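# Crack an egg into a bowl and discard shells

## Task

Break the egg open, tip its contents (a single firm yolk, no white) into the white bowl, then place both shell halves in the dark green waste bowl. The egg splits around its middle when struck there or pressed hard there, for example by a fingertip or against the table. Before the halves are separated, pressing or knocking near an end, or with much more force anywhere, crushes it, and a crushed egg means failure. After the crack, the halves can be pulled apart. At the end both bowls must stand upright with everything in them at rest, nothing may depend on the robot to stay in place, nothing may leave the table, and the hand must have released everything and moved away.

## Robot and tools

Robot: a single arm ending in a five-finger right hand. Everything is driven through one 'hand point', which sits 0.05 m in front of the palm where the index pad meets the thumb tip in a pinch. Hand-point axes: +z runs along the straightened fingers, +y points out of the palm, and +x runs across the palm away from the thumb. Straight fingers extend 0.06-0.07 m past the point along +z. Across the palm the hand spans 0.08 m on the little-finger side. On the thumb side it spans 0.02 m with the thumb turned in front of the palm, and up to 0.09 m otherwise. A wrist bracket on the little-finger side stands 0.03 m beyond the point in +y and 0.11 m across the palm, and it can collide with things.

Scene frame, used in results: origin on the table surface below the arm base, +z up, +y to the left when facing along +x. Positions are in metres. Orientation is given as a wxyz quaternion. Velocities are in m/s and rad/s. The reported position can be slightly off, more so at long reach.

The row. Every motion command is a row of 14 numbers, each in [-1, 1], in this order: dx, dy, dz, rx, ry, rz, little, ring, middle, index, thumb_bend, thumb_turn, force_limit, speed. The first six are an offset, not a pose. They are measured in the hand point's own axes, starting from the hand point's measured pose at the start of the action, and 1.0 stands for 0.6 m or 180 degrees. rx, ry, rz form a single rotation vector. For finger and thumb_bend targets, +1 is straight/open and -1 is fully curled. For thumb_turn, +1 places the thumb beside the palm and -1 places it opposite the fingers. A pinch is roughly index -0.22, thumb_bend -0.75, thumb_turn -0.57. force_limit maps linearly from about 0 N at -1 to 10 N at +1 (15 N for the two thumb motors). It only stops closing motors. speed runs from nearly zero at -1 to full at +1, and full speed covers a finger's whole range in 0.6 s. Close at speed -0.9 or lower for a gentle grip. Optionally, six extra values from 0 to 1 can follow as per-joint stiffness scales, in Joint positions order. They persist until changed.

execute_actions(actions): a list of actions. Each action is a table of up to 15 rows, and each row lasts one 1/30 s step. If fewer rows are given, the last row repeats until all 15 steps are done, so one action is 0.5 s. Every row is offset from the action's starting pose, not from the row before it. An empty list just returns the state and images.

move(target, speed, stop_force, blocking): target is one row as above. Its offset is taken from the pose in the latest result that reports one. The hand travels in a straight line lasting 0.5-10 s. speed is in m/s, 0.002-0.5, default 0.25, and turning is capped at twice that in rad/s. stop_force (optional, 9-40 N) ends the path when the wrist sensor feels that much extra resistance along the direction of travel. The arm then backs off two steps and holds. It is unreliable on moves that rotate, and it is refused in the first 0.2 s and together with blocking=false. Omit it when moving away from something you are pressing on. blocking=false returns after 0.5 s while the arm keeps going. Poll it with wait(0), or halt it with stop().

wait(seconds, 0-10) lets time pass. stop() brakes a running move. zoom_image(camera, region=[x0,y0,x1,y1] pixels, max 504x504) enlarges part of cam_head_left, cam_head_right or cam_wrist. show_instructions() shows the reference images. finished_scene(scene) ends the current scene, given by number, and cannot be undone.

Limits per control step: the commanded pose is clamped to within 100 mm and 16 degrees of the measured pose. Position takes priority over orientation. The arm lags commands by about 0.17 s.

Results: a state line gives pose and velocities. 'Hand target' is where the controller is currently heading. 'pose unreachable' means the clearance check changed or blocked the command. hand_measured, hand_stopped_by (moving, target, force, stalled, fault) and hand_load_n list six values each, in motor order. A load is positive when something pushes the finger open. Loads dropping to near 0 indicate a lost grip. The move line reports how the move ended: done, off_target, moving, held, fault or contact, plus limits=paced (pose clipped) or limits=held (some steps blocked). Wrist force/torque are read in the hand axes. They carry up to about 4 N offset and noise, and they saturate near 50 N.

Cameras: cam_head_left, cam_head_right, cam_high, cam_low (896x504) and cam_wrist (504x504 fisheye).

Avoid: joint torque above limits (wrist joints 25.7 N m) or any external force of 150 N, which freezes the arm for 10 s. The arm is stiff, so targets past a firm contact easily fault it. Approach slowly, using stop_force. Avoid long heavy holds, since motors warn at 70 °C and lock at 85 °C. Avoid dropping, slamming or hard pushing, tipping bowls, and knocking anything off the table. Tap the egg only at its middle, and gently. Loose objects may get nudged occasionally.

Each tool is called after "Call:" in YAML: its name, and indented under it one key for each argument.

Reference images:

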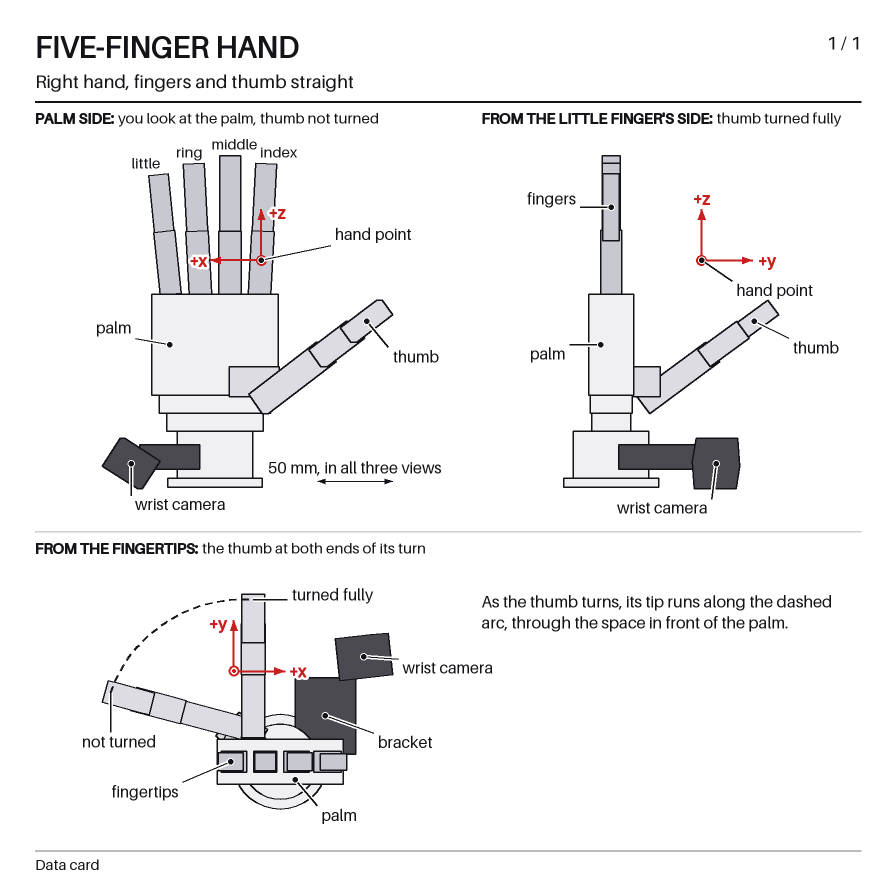

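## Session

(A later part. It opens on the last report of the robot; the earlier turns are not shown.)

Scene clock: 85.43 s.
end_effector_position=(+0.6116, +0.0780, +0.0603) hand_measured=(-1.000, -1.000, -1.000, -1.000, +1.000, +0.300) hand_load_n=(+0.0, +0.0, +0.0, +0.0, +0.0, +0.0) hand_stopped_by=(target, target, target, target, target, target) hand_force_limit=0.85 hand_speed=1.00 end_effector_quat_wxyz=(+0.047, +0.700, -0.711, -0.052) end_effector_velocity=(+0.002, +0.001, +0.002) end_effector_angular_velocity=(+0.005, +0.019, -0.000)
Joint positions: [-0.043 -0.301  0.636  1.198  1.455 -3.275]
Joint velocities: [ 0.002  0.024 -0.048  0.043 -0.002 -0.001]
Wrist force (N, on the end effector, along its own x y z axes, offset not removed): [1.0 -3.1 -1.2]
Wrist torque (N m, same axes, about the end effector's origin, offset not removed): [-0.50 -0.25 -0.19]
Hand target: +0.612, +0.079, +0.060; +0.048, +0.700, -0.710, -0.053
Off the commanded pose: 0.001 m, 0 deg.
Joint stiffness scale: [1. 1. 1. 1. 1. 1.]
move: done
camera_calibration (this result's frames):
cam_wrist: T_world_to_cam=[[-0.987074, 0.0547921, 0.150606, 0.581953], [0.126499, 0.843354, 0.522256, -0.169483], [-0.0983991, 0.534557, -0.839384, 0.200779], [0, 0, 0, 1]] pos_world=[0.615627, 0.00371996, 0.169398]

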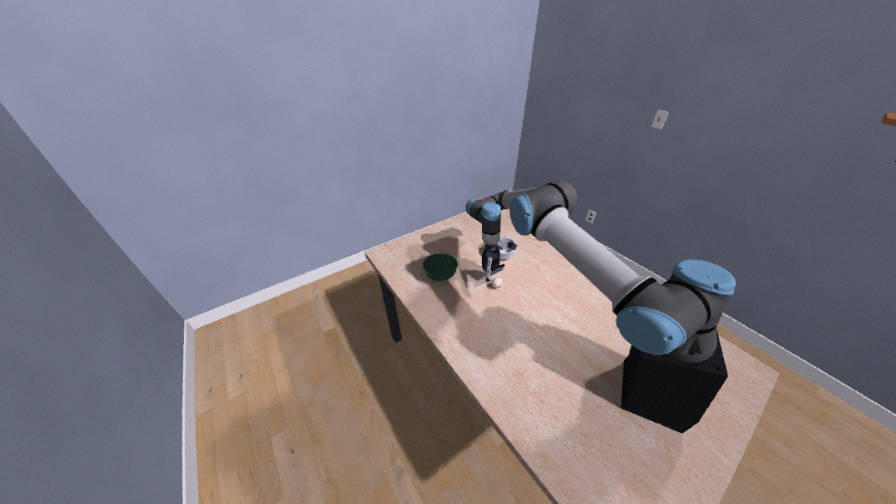

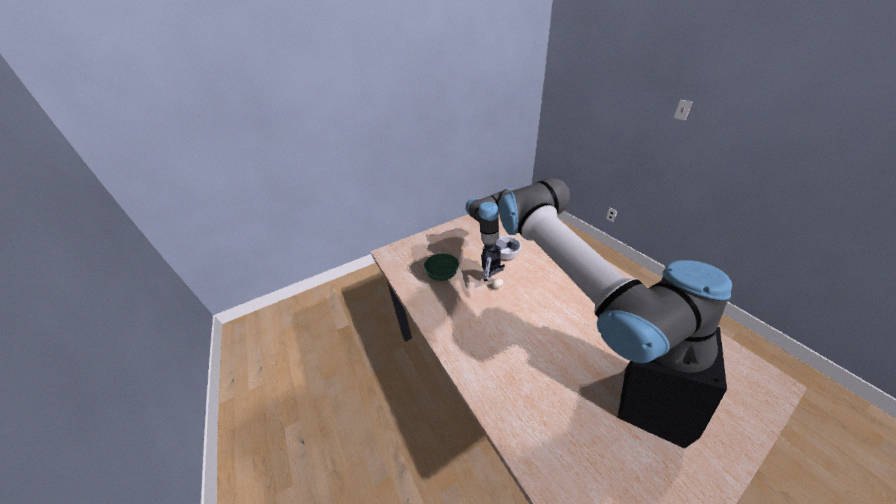

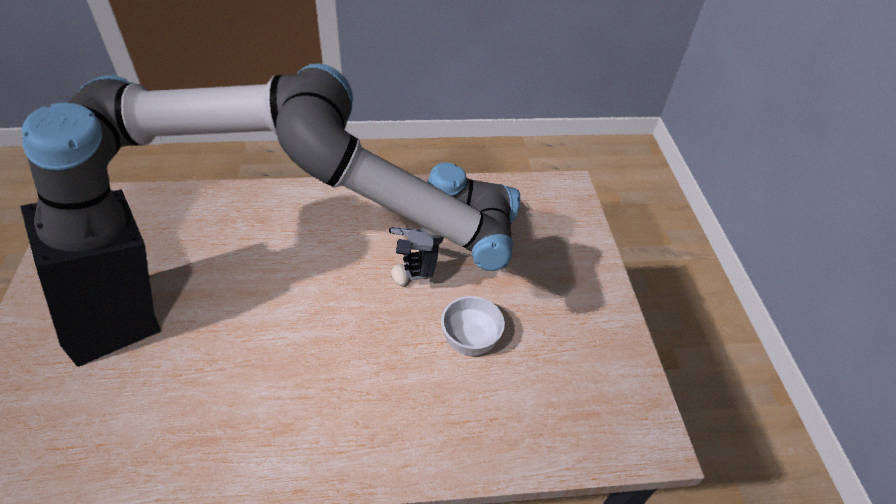

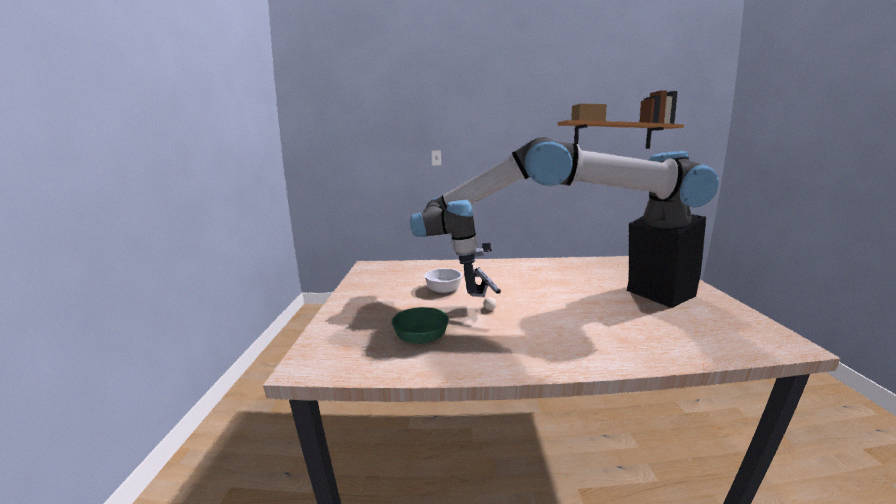

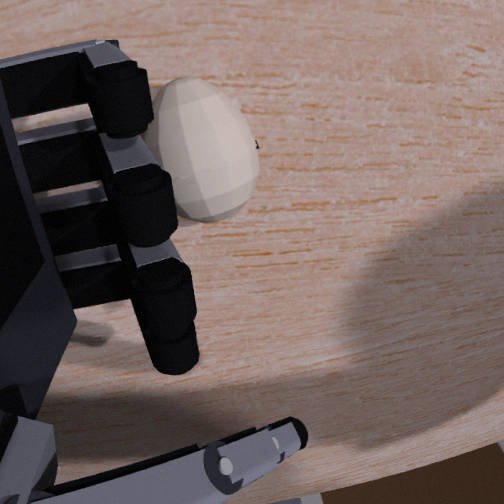

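Call:
move:
  target: [0.02,0.02,-0.075,0.34,0,0,-1,-1,-1,-1,0.5,-0.85,0.85,0.5]
  speed: 0.4

Call:
move:
  target: [0,0,0,0,-0.044,-0.034,-1,-1,0.6,0.45,0.5,-0.85,0.85,0.5]
  speed: 0.2

Scene clock: 89.40 s.
end_effector_position=(+0.6078, +0.0666, +0.1082) hand_measured=(-1.000, -1.000, -1.000, -1.000, +0.500, -0.850) hand_load_n=(+0.0, +0.0, +0.0, +0.0, +0.0, +0.0) hand_stopped_by=(target, target, target, target, target, target) hand_force_limit=0.85 hand_speed=0.50 end_effector_quat_wxyz=(-0.317, +0.626, -0.637, +0.318) end_effector_velocity=(+0.003, -0.001, -0.000) end_effector_angular_velocity=(-0.001, -0.017, -0.002)
Joint positions: [-0.144 -1.003  1.961 -0.496  1.308 -3.15 ]
Joint velocities: [-0.     0.003  0.004 -0.024  0.001  0.005]
Wrist force (N, on the end effector, along its own x y z axes, offset not removed): [0.8 -3.2 -1.0]
Wrist torque (N m, same axes, about the end effector's origin, offset not removed): [-0.54 -0.28 -0.07]
Hand target: +0.606, +0.066, +0.107; -0.316, +0.626, -0.639, +0.317
Off the commanded pose: 0.003 m, 0 deg.
Joint stiffness scale: [1. 1. 1. 1. 1. 1.]
move: done; limits=paced
camera_calibration (this result's frames):
cam_wrist: T_world_to_cam=[[-0.605352, 0.052813, -0.794204, 0.441991], [-0.387219, 0.852225, 0.351814, 0.145698], [0.695421, 0.520502, -0.495446, -0.272024], [0, 0, 0, 1]] pos_world=[0.513148, -0.0059213, 0.164999]

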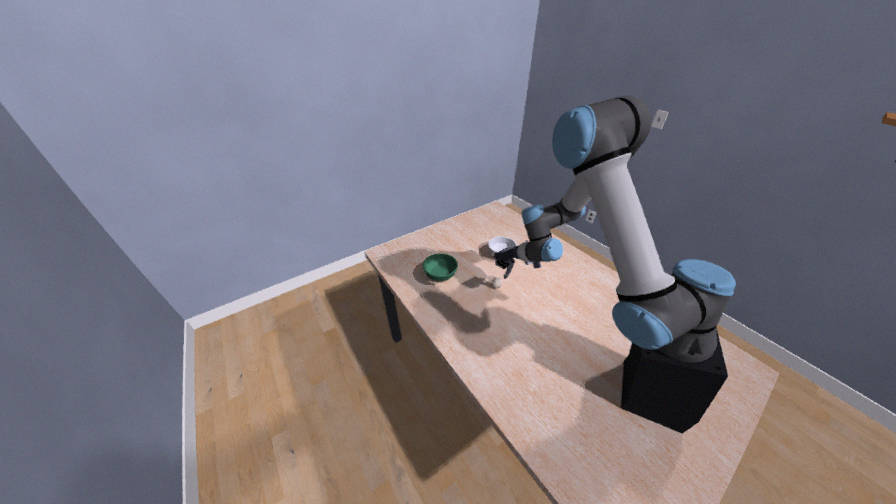

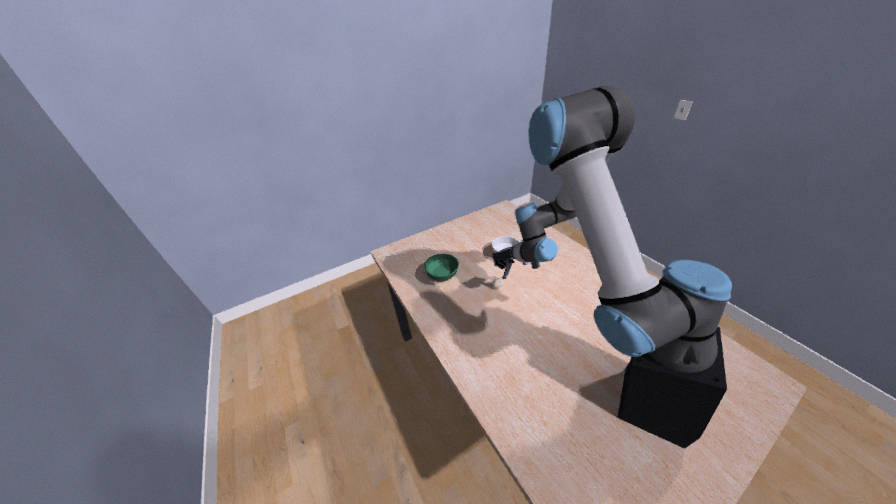

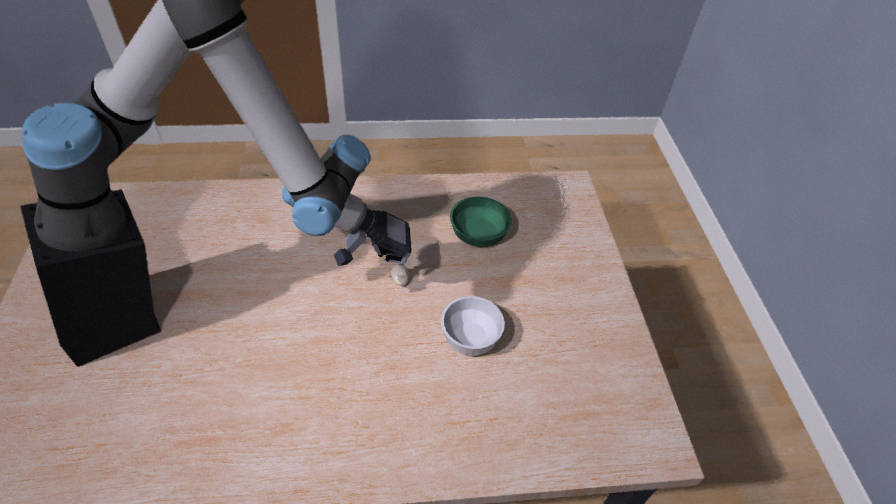

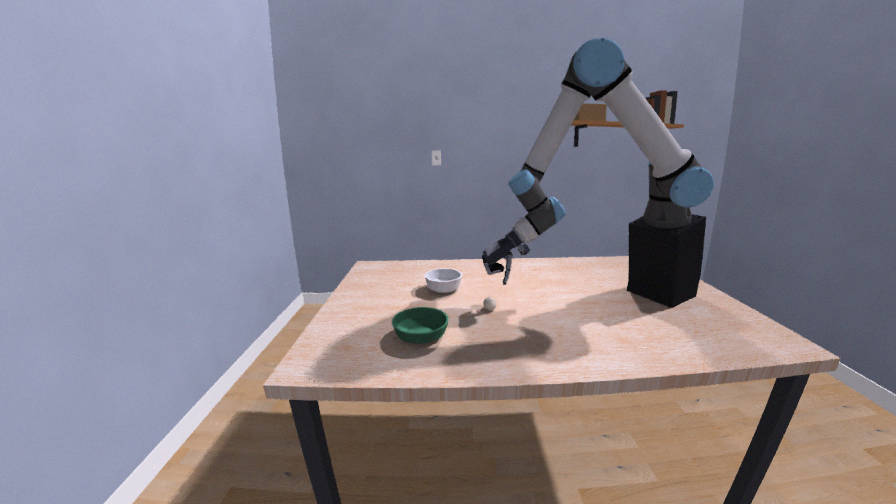

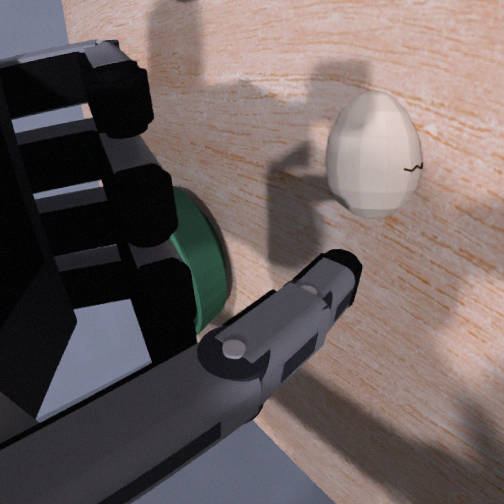

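Scene clock: 90.47 s.
end_effector_position=(+0.6067, +0.0678, +0.1084) hand_measured=(-1.000, -1.000, +0.600, +0.450, +0.500, -0.850) hand_load_n=(+0.0, +0.0, +0.0, +0.0, +0.0, +0.0) hand_stopped_by=(target, target, target, target, target, target) hand_force_limit=0.85 hand_speed=0.50 end_effector_quat_wxyz=(-0.342, +0.680, -0.580, +0.290) end_effector_velocity=(-0.001, +0.001, -0.000) end_effector_angular_velocity=(+0.001, +0.004, +0.016)
Joint positions: [-0.201 -0.988  1.94  -0.469  1.12  -3.288]
Joint velocities: [-0.003  0.002 -0.004  0.009 -0.015 -0.012]
Wrist force (N, on the end effector, along its own x y z axes, offset not removed): [1.3 -1.6 1.3]
Wrist torque (N m, same axes, about the end effector's origin, offset not removed): [-0.30 -0.41 -0.11]
Hand target: +0.608, +0.067, +0.108; -0.342, +0.680, -0.580, +0.290
Off the commanded pose: 0.002 m, 0 deg.
Joint stiffness scale: [1. 1. 1. 1. 1. 1.]
move: done
camera_calibration (this result's frames):
cam_wrist: T_world_to_cam=[[-0.604903, -0.0545775, -0.794427, 0.448365], [-0.528498, 0.773763, 0.349258, 0.235465], [0.595637, 0.63112, -0.496895, -0.218607], [0, 0, 0, 1]] pos_world=[0.52587, -0.0197562, 0.16533]

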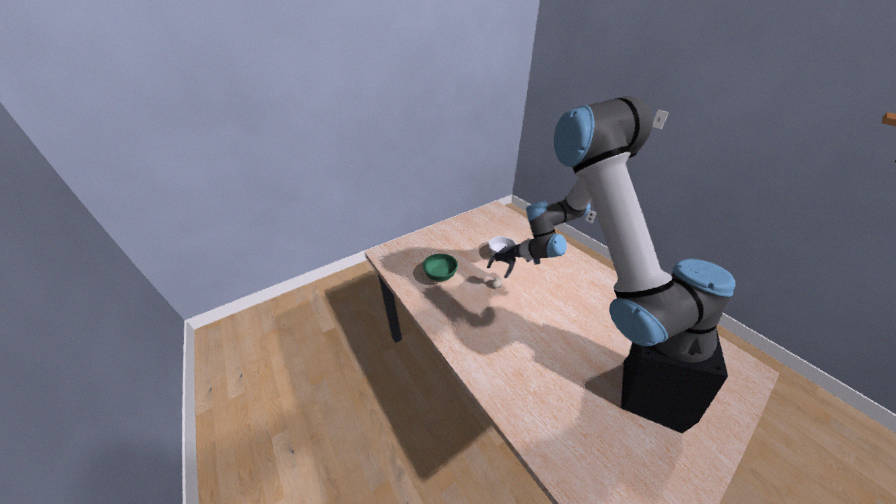

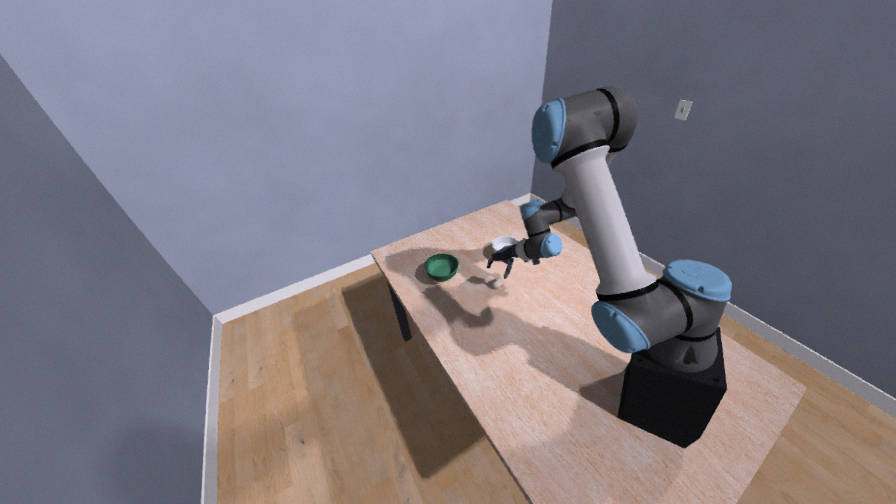

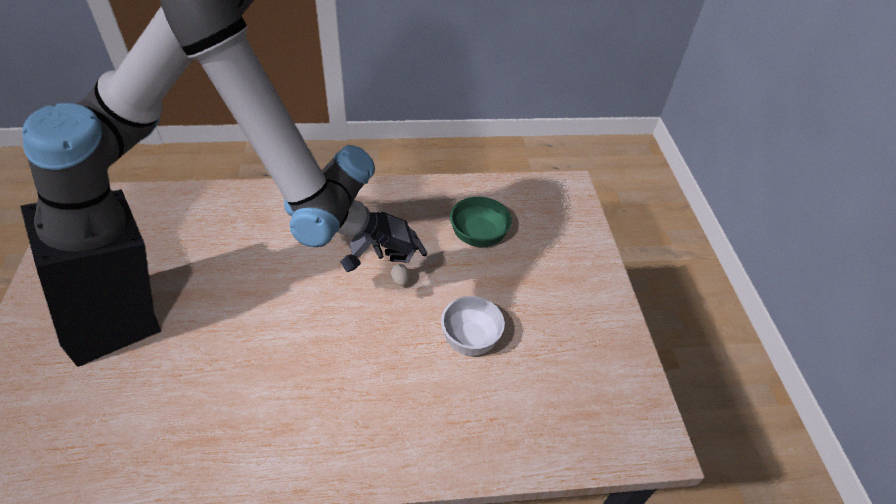

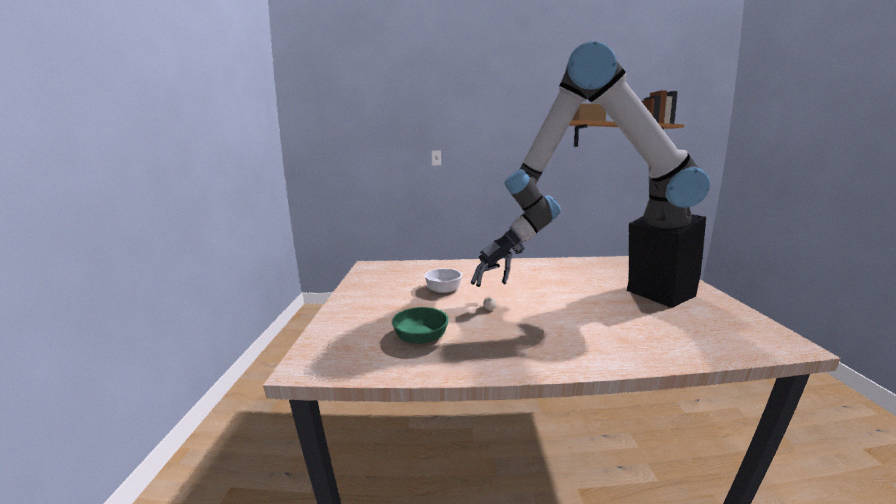

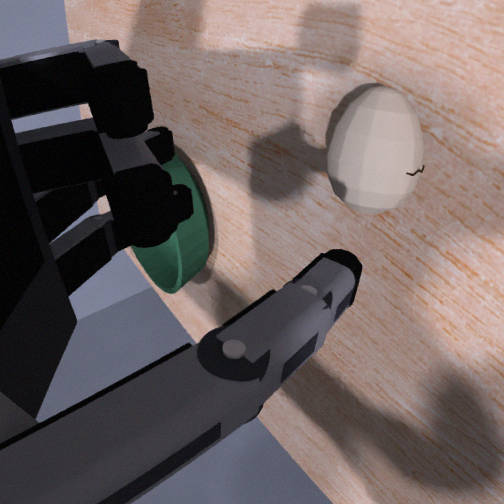

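Call:
move:
  target: [0.008,0.104,0.079,0,0,0,-1,-1,0.6,0.45,0.5,-0.85,0.85,0.5]
  speed: 0.1

Scene clock: 91.93 s.
end_effector_position=(+0.6068, +0.0628, +0.0307) hand_measured=(-1.000, -1.000, +0.600, +0.450, +0.500, -0.850) hand_load_n=(+0.0, +0.0, +0.0, +0.0, +0.0, +0.0) hand_stopped_by=(target, target, target, target, target, target) hand_force_limit=0.85 hand_speed=0.50 end_effector_quat_wxyz=(-0.342, +0.680, -0.581, +0.290) end_effector_velocity=(+0.001, -0.001, -0.002) end_effector_angular_velocity=(-0.001, -0.003, -0.002)
Joint positions: [-0.184 -0.805  1.891 -0.605  1.136 -3.279]
Joint velocities: [ 0.001  0.005 -0.003 -0.005  0.003  0.002]
Wrist force (N, on the end effector, along its own x y z axes, offset not removed): [-2.5 -2.0 2.3]
Wrist torque (N m, same axes, about the end effector's origin, offset not removed): [-0.44 0.15 -0.22]
Hand target: +0.608, +0.063, +0.030; -0.342, +0.680, -0.580, +0.290
Off the commanded pose: 0.002 m, 0 deg.
Joint stiffness scale: [1. 1. 1. 1. 1. 1.]
move: done
camera_calibration (this result's frames):
cam_wrist: T_world_to_cam=[[-0.606264, -0.0536358, -0.793453, 0.387199], [-0.527116, 0.774176, 0.350428, 0.265614], [0.595477, 0.630693, -0.497628, -0.253912], [0, 0, 0, 1]] pos_world=[0.525953, -0.0247236, 0.087792]

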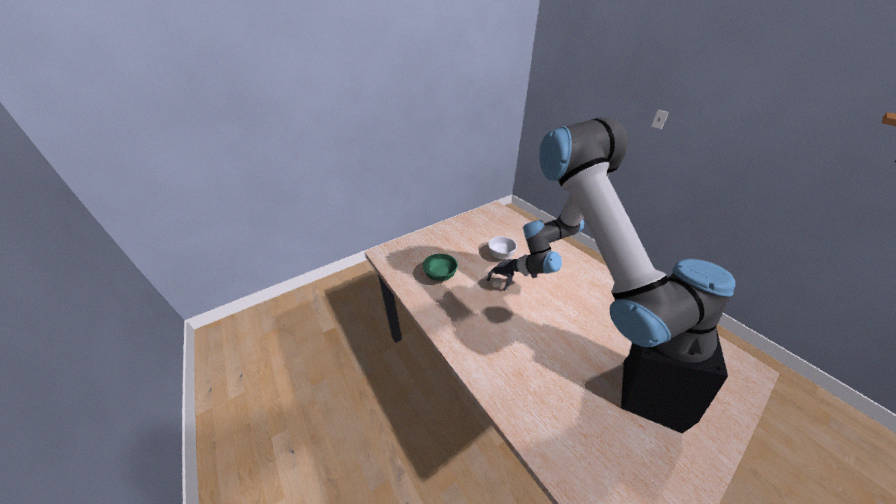

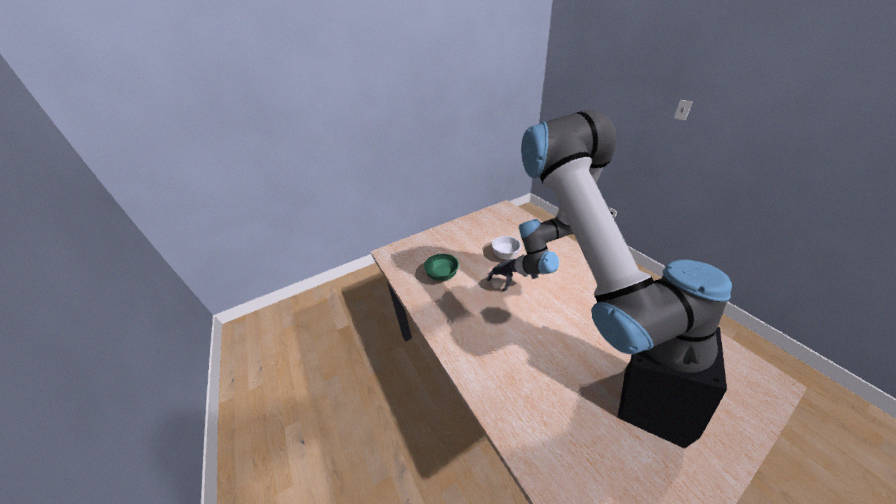

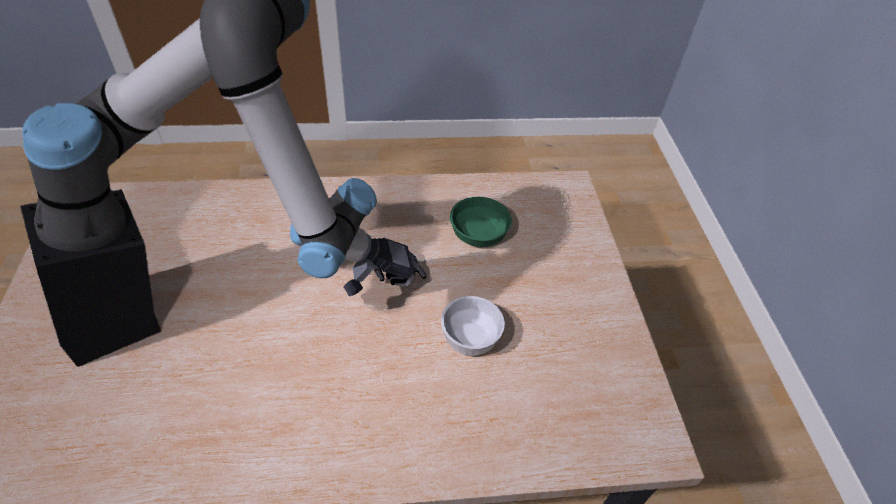

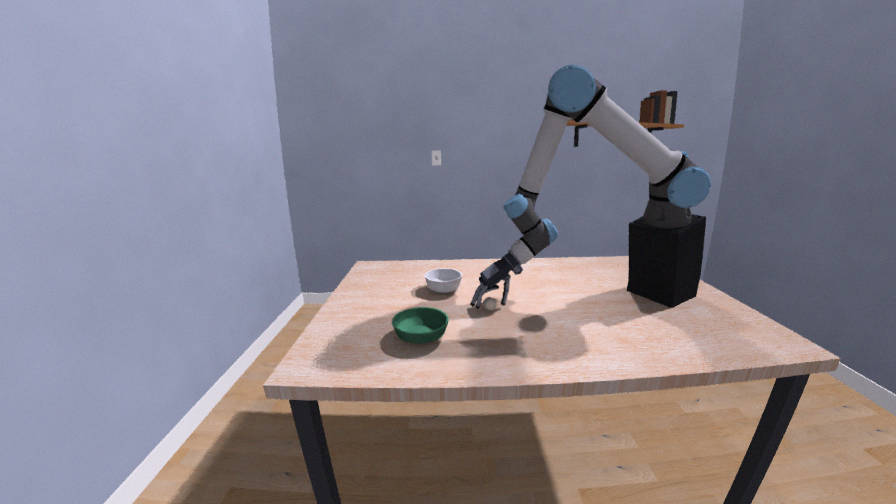

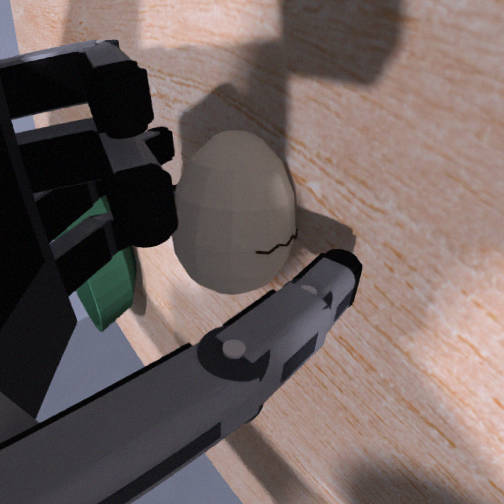

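Call:
execute_actions:
  actions:
    - [[0,0.002,0.002,0,0,0,-1,-1,0.6,0.1,-0.3,-0.85,0.3,-0.75]]
    - [[0,0,0,0,0,0,-1,-1,0.6,0.1,-0.3,-0.85,0.3,-0.75]]
    - [[0,0,0,0,0,0,-1,-1,0.6,0.1,-0.3,-0.85,0.3,-0.75]]

Scene clock: 93.53 s.
end_effector_position=(+0.6065, +0.0627, +0.0297) hand_measured=(-1.000, -1.000, +0.600, +0.100, +0.140, -0.850) hand_load_n=(+0.0, +0.0, +0.0, +7.0, +6.5, +0.0) hand_stopped_by=(target, target, target, target, moving, target) hand_force_limit=0.30 hand_speed=-0.75 end_effector_quat_wxyz=(-0.342, +0.680, -0.581, +0.290) end_effector_velocity=(-0.000, +0.000, +0.000) end_effector_angular_velocity=(+0.001, -0.000, +0.001)
Joint positions: [-0.184 -0.803  1.891 -0.606  1.136 -3.279]
Joint velocities: [ 0.    -0.     0.    -0.    -0.001  0.001]
Wrist force (N, on the end effector, along its own x y z axes, offset not removed): [1.6 -1.9 0.1]
Wrist torque (N m, same axes, about the end effector's origin, offset not removed): [-0.27 -0.23 0.09]
Hand target: +0.606, +0.063, +0.030; -0.342, +0.680, -0.581, +0.290
Off the commanded pose: 0.000 m, 0 deg.
Joint stiffness scale: [1. 1. 1. 1. 1. 1.]
camera_calibration (this result's frames):
cam_wrist: T_world_to_cam=[[-0.606557, -0.0534819, -0.793239, 0.386384], [-0.526893, 0.774207, 0.350695, 0.265718], [0.595375, 0.630669, -0.49778, -0.254143], [0, 0, 0, 1]] pos_world=[0.52568, -0.0247763, 0.0868008]

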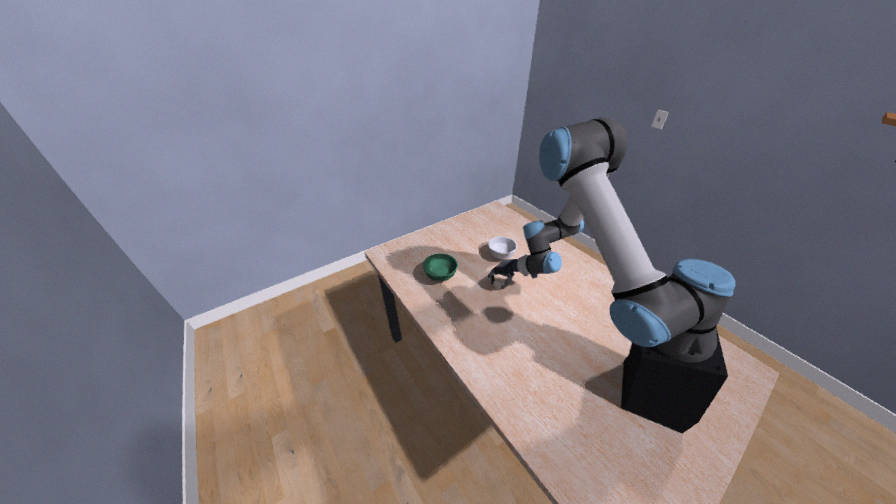

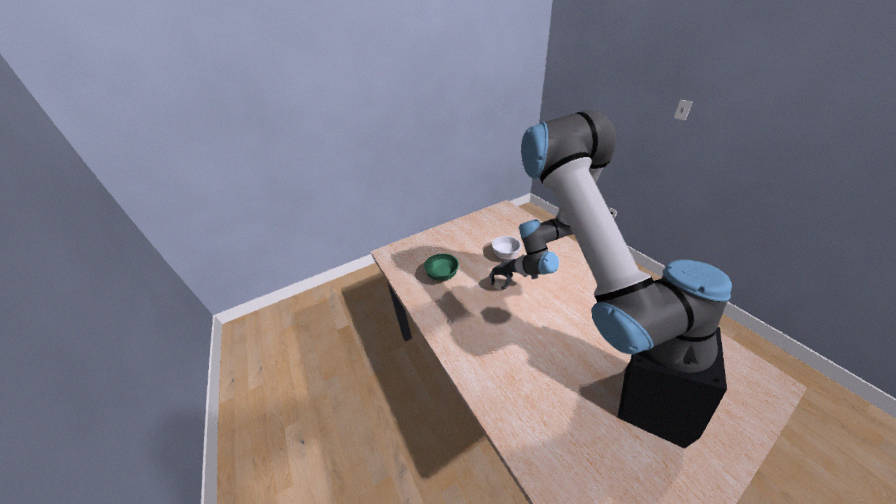

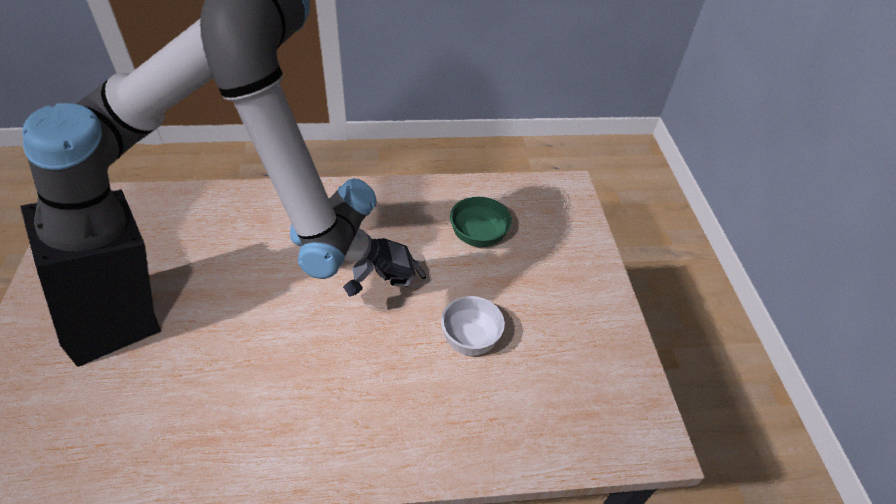

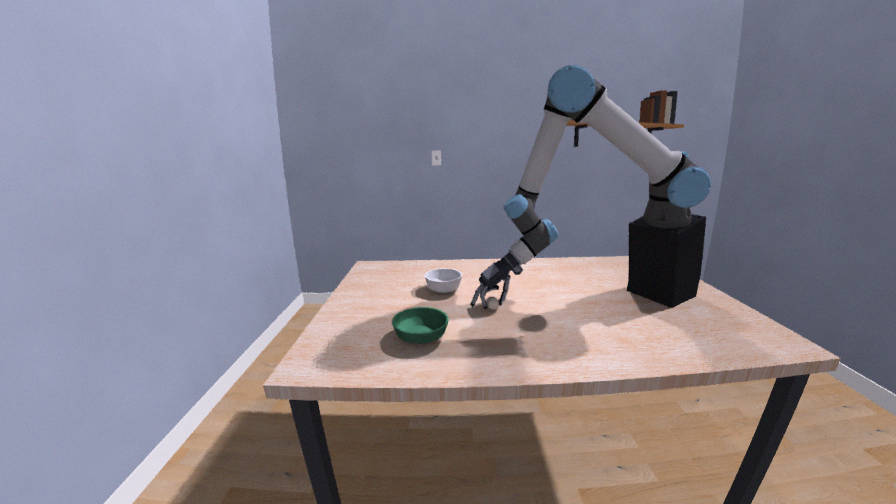

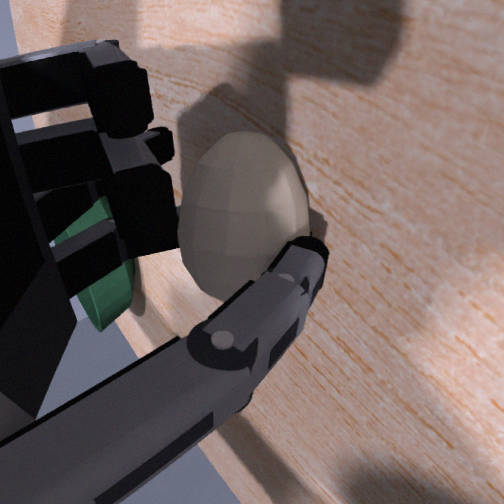

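Call:
move:
  target: [0,-0.099,-0.076,0,0,0,-1,-1,0.6,0.1,-0.3,-0.85,0.3,-0.75]
  speed: 0.1

Call:
move:
  target: [0.322,-0.123,0.16,0,0,0,-1,-1,0.6,0.1,-0.3,-0.85,0.3,-0.75]
  speed: 0.15

Scene clock: 95.00 s.
end_effector_position=(+0.6070, +0.0629, +0.1038) hand_measured=(-1.000, -1.000, +0.600, +0.102, +0.104, -0.850) hand_load_n=(+0.0, +0.0, +0.0, +10.5, +9.5, -0.5) hand_stopped_by=(target, target, target, target, force, target) hand_force_limit=0.30 hand_speed=-0.75 end_effector_quat_wxyz=(-0.342, +0.680, -0.580, +0.290) end_effector_velocity=(-0.003, +0.000, +0.002) end_effector_angular_velocity=(+0.001, +0.007, +0.002)
Joint positions: [-0.21  -0.975  1.936 -0.475  1.112 -3.293]
Joint velocities: [-0.002 -0.006  0.002  0.011 -0.003 -0.004]
Wrist force (N, on the end effector, along its own x y z axes, offset not removed): [-0.7 -3.5 0.9]
Wrist torque (N m, same axes, about the end effector's origin, offset not removed): [-0.78 -0.17 -0.15]
Hand target: +0.606, +0.062, +0.105; -0.342, +0.680, -0.581, +0.290
Off the commanded pose: 0.002 m, 0 deg.
Joint stiffness scale: [1. 1. 1. 1. 1. 1.]
move: done
camera_calibration (this result's frames):
cam_wrist: T_world_to_cam=[[-0.605197, -0.0544089, -0.794214, 0.44479], [-0.528206, 0.773861, 0.349482, 0.240811], [0.595597, 0.631014, -0.497078, -0.217897], [0, 0, 0, 1]] pos_world=[0.526162, -0.0246575, 0.160788]

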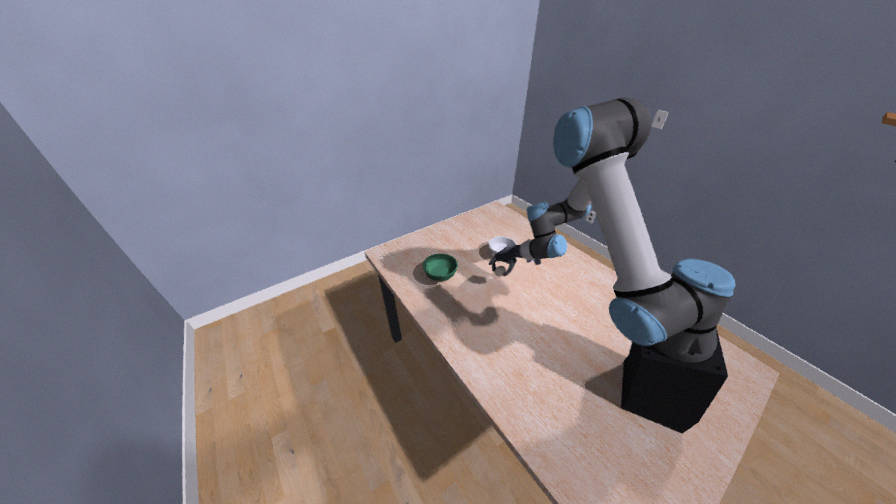

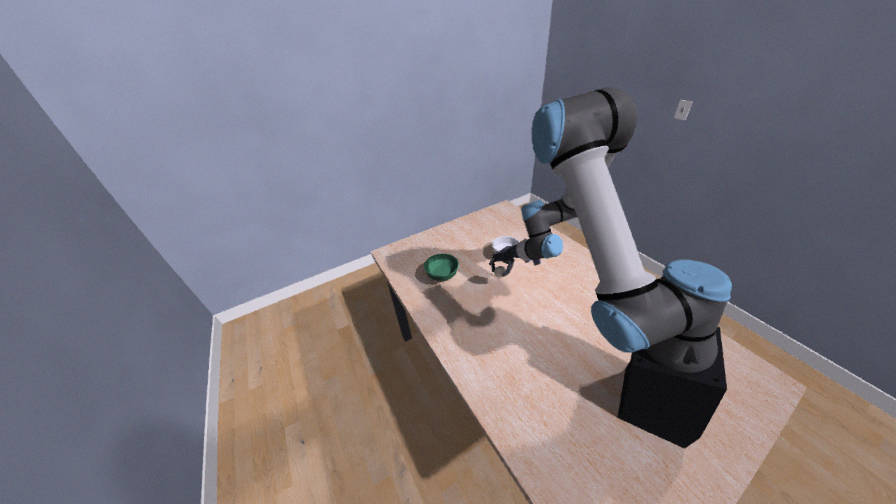

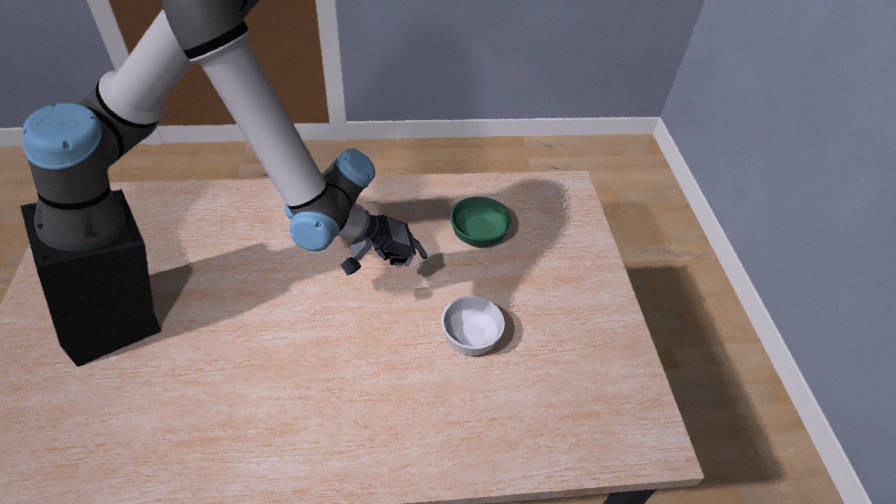

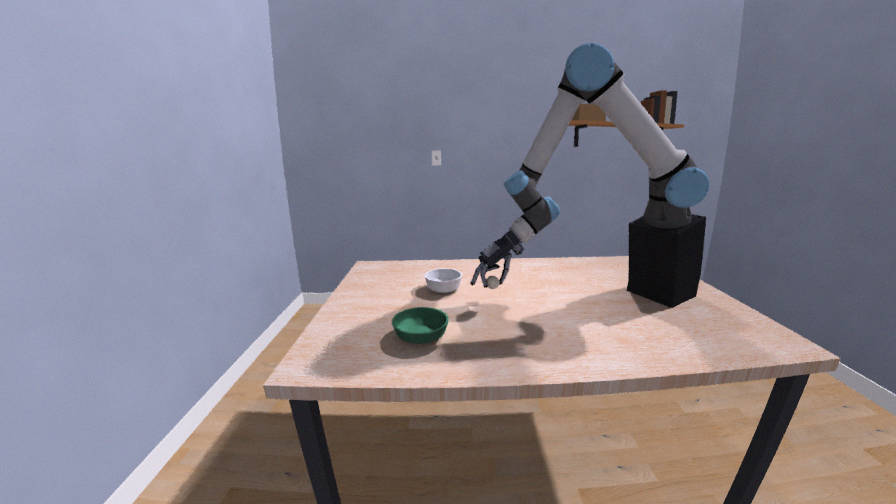

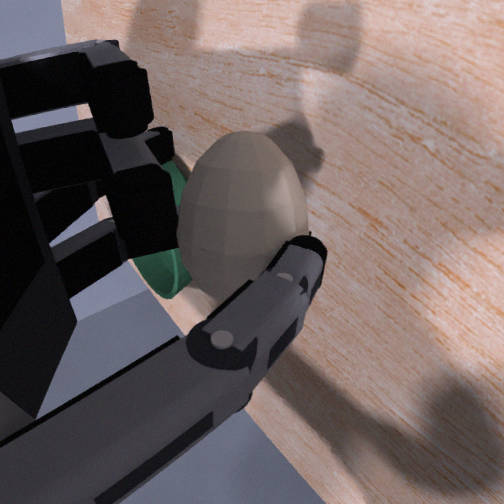

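Scene clock: 97.10 s.
end_effector_position=(+0.7562, -0.1070, +0.1049) hand_measured=(-1.000, -1.000, +0.600, +0.102, +0.104, -0.850) hand_load_n=(+0.0, +0.0, +0.0, +10.5, +9.5, -0.5) hand_stopped_by=(target, target, target, target, force, target) hand_force_limit=0.30 hand_speed=-0.75 end_effector_quat_wxyz=(-0.342, +0.679, -0.580, +0.291) end_effector_velocity=(+0.002, -0.001, -0.001) end_effector_angular_velocity=(+0.005, +0.014, +0.006)
Joint positions: [-0.404 -0.688  1.314 -0.083  0.943 -3.404]
Joint velocities: [ 0.     0.013 -0.029  0.035 -0.005 -0.009]
Wrist force (N, on the end effector, along its own x y z axes, offset not removed): [-0.4 -2.1 2.2]
Wrist torque (N m, same axes, about the end effector's origin, offset not removed): [-0.62 -0.30 0.05]
Hand target: +0.757, -0.109, +0.105; -0.342, +0.680, -0.580, +0.290
Off the commanded pose: 0.002 m, 0 deg.
Joint stiffness scale: [1. 1. 1. 1. 1. 1.]
move: done
camera_calibration (this result's frames):
cam_wrist: T_world_to_cam=[[-0.60468, -0.0542533, -0.794618, 0.526391], [-0.528026, 0.774223, 0.348951, 0.45068], [0.59628, 0.630583, -0.496805, -0.1996], [0, 0, 0, 1]] pos_world=[0.675286, -0.194504, 0.161852]

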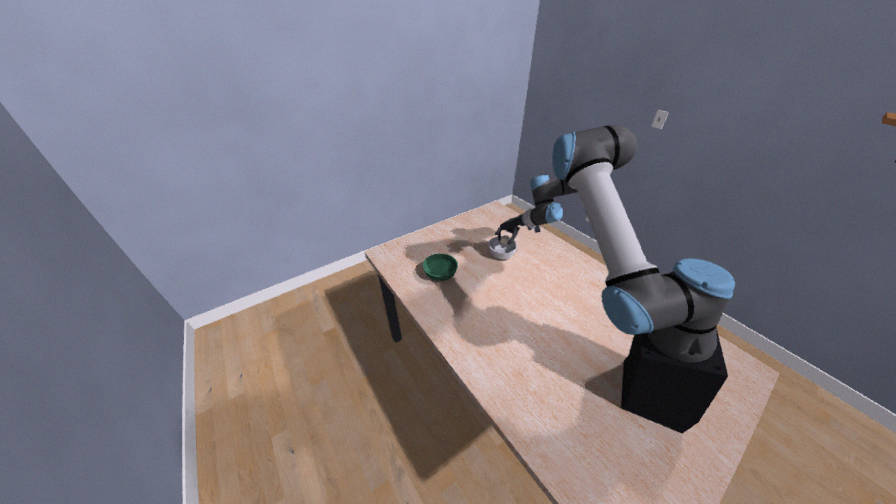

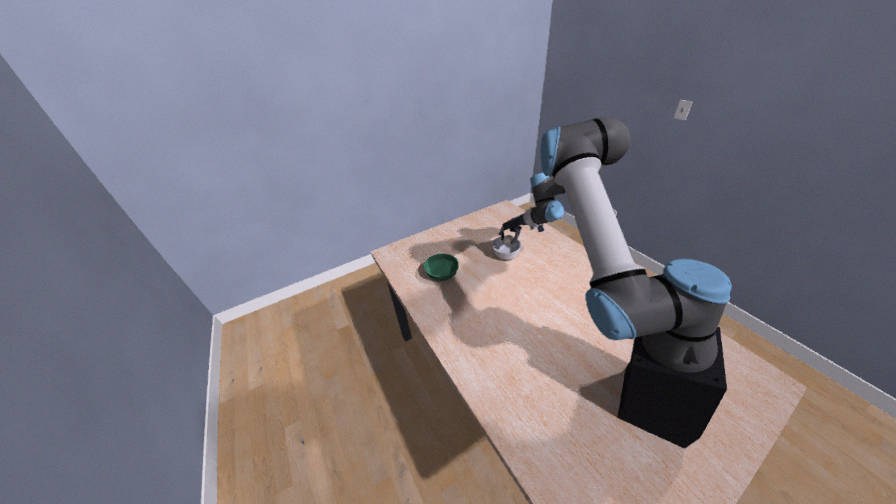

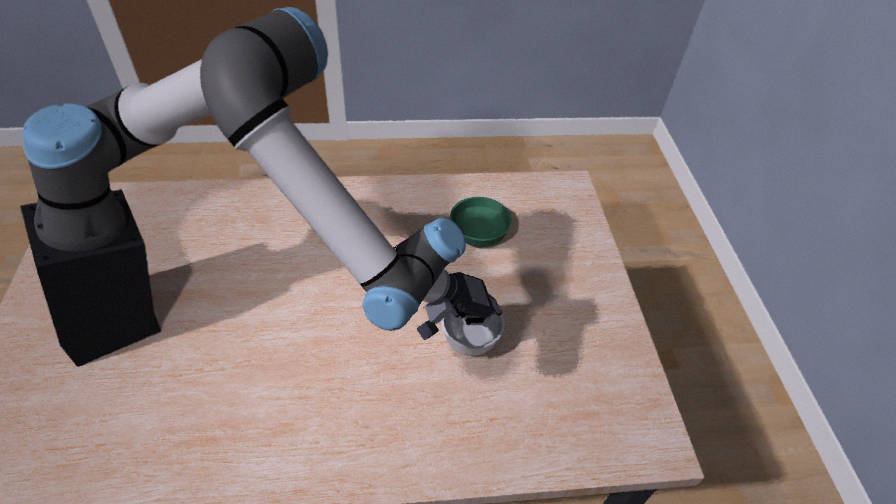

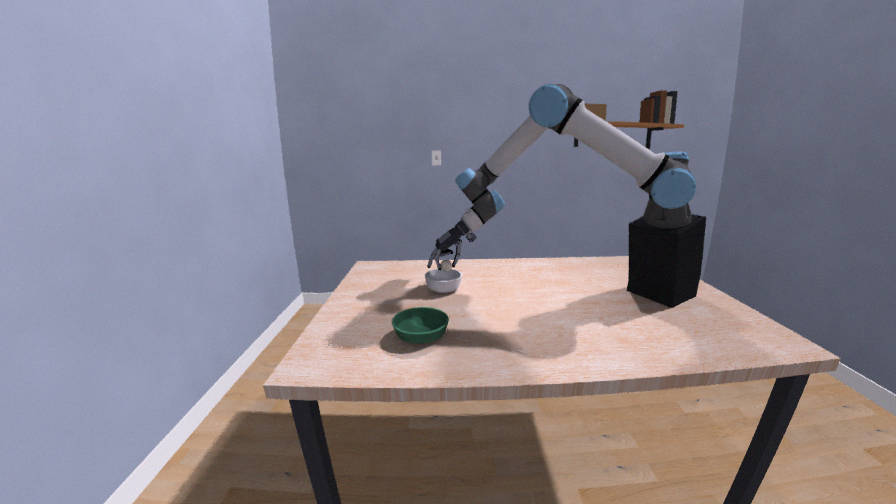

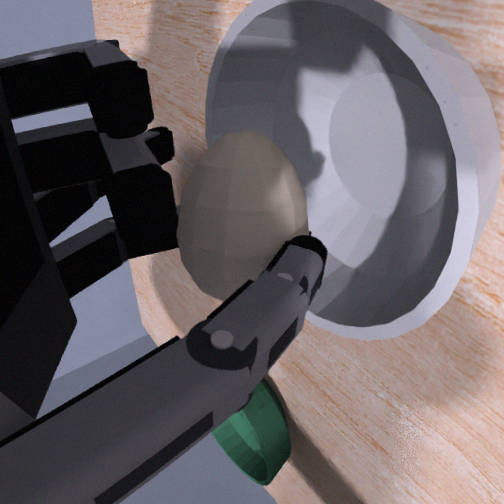

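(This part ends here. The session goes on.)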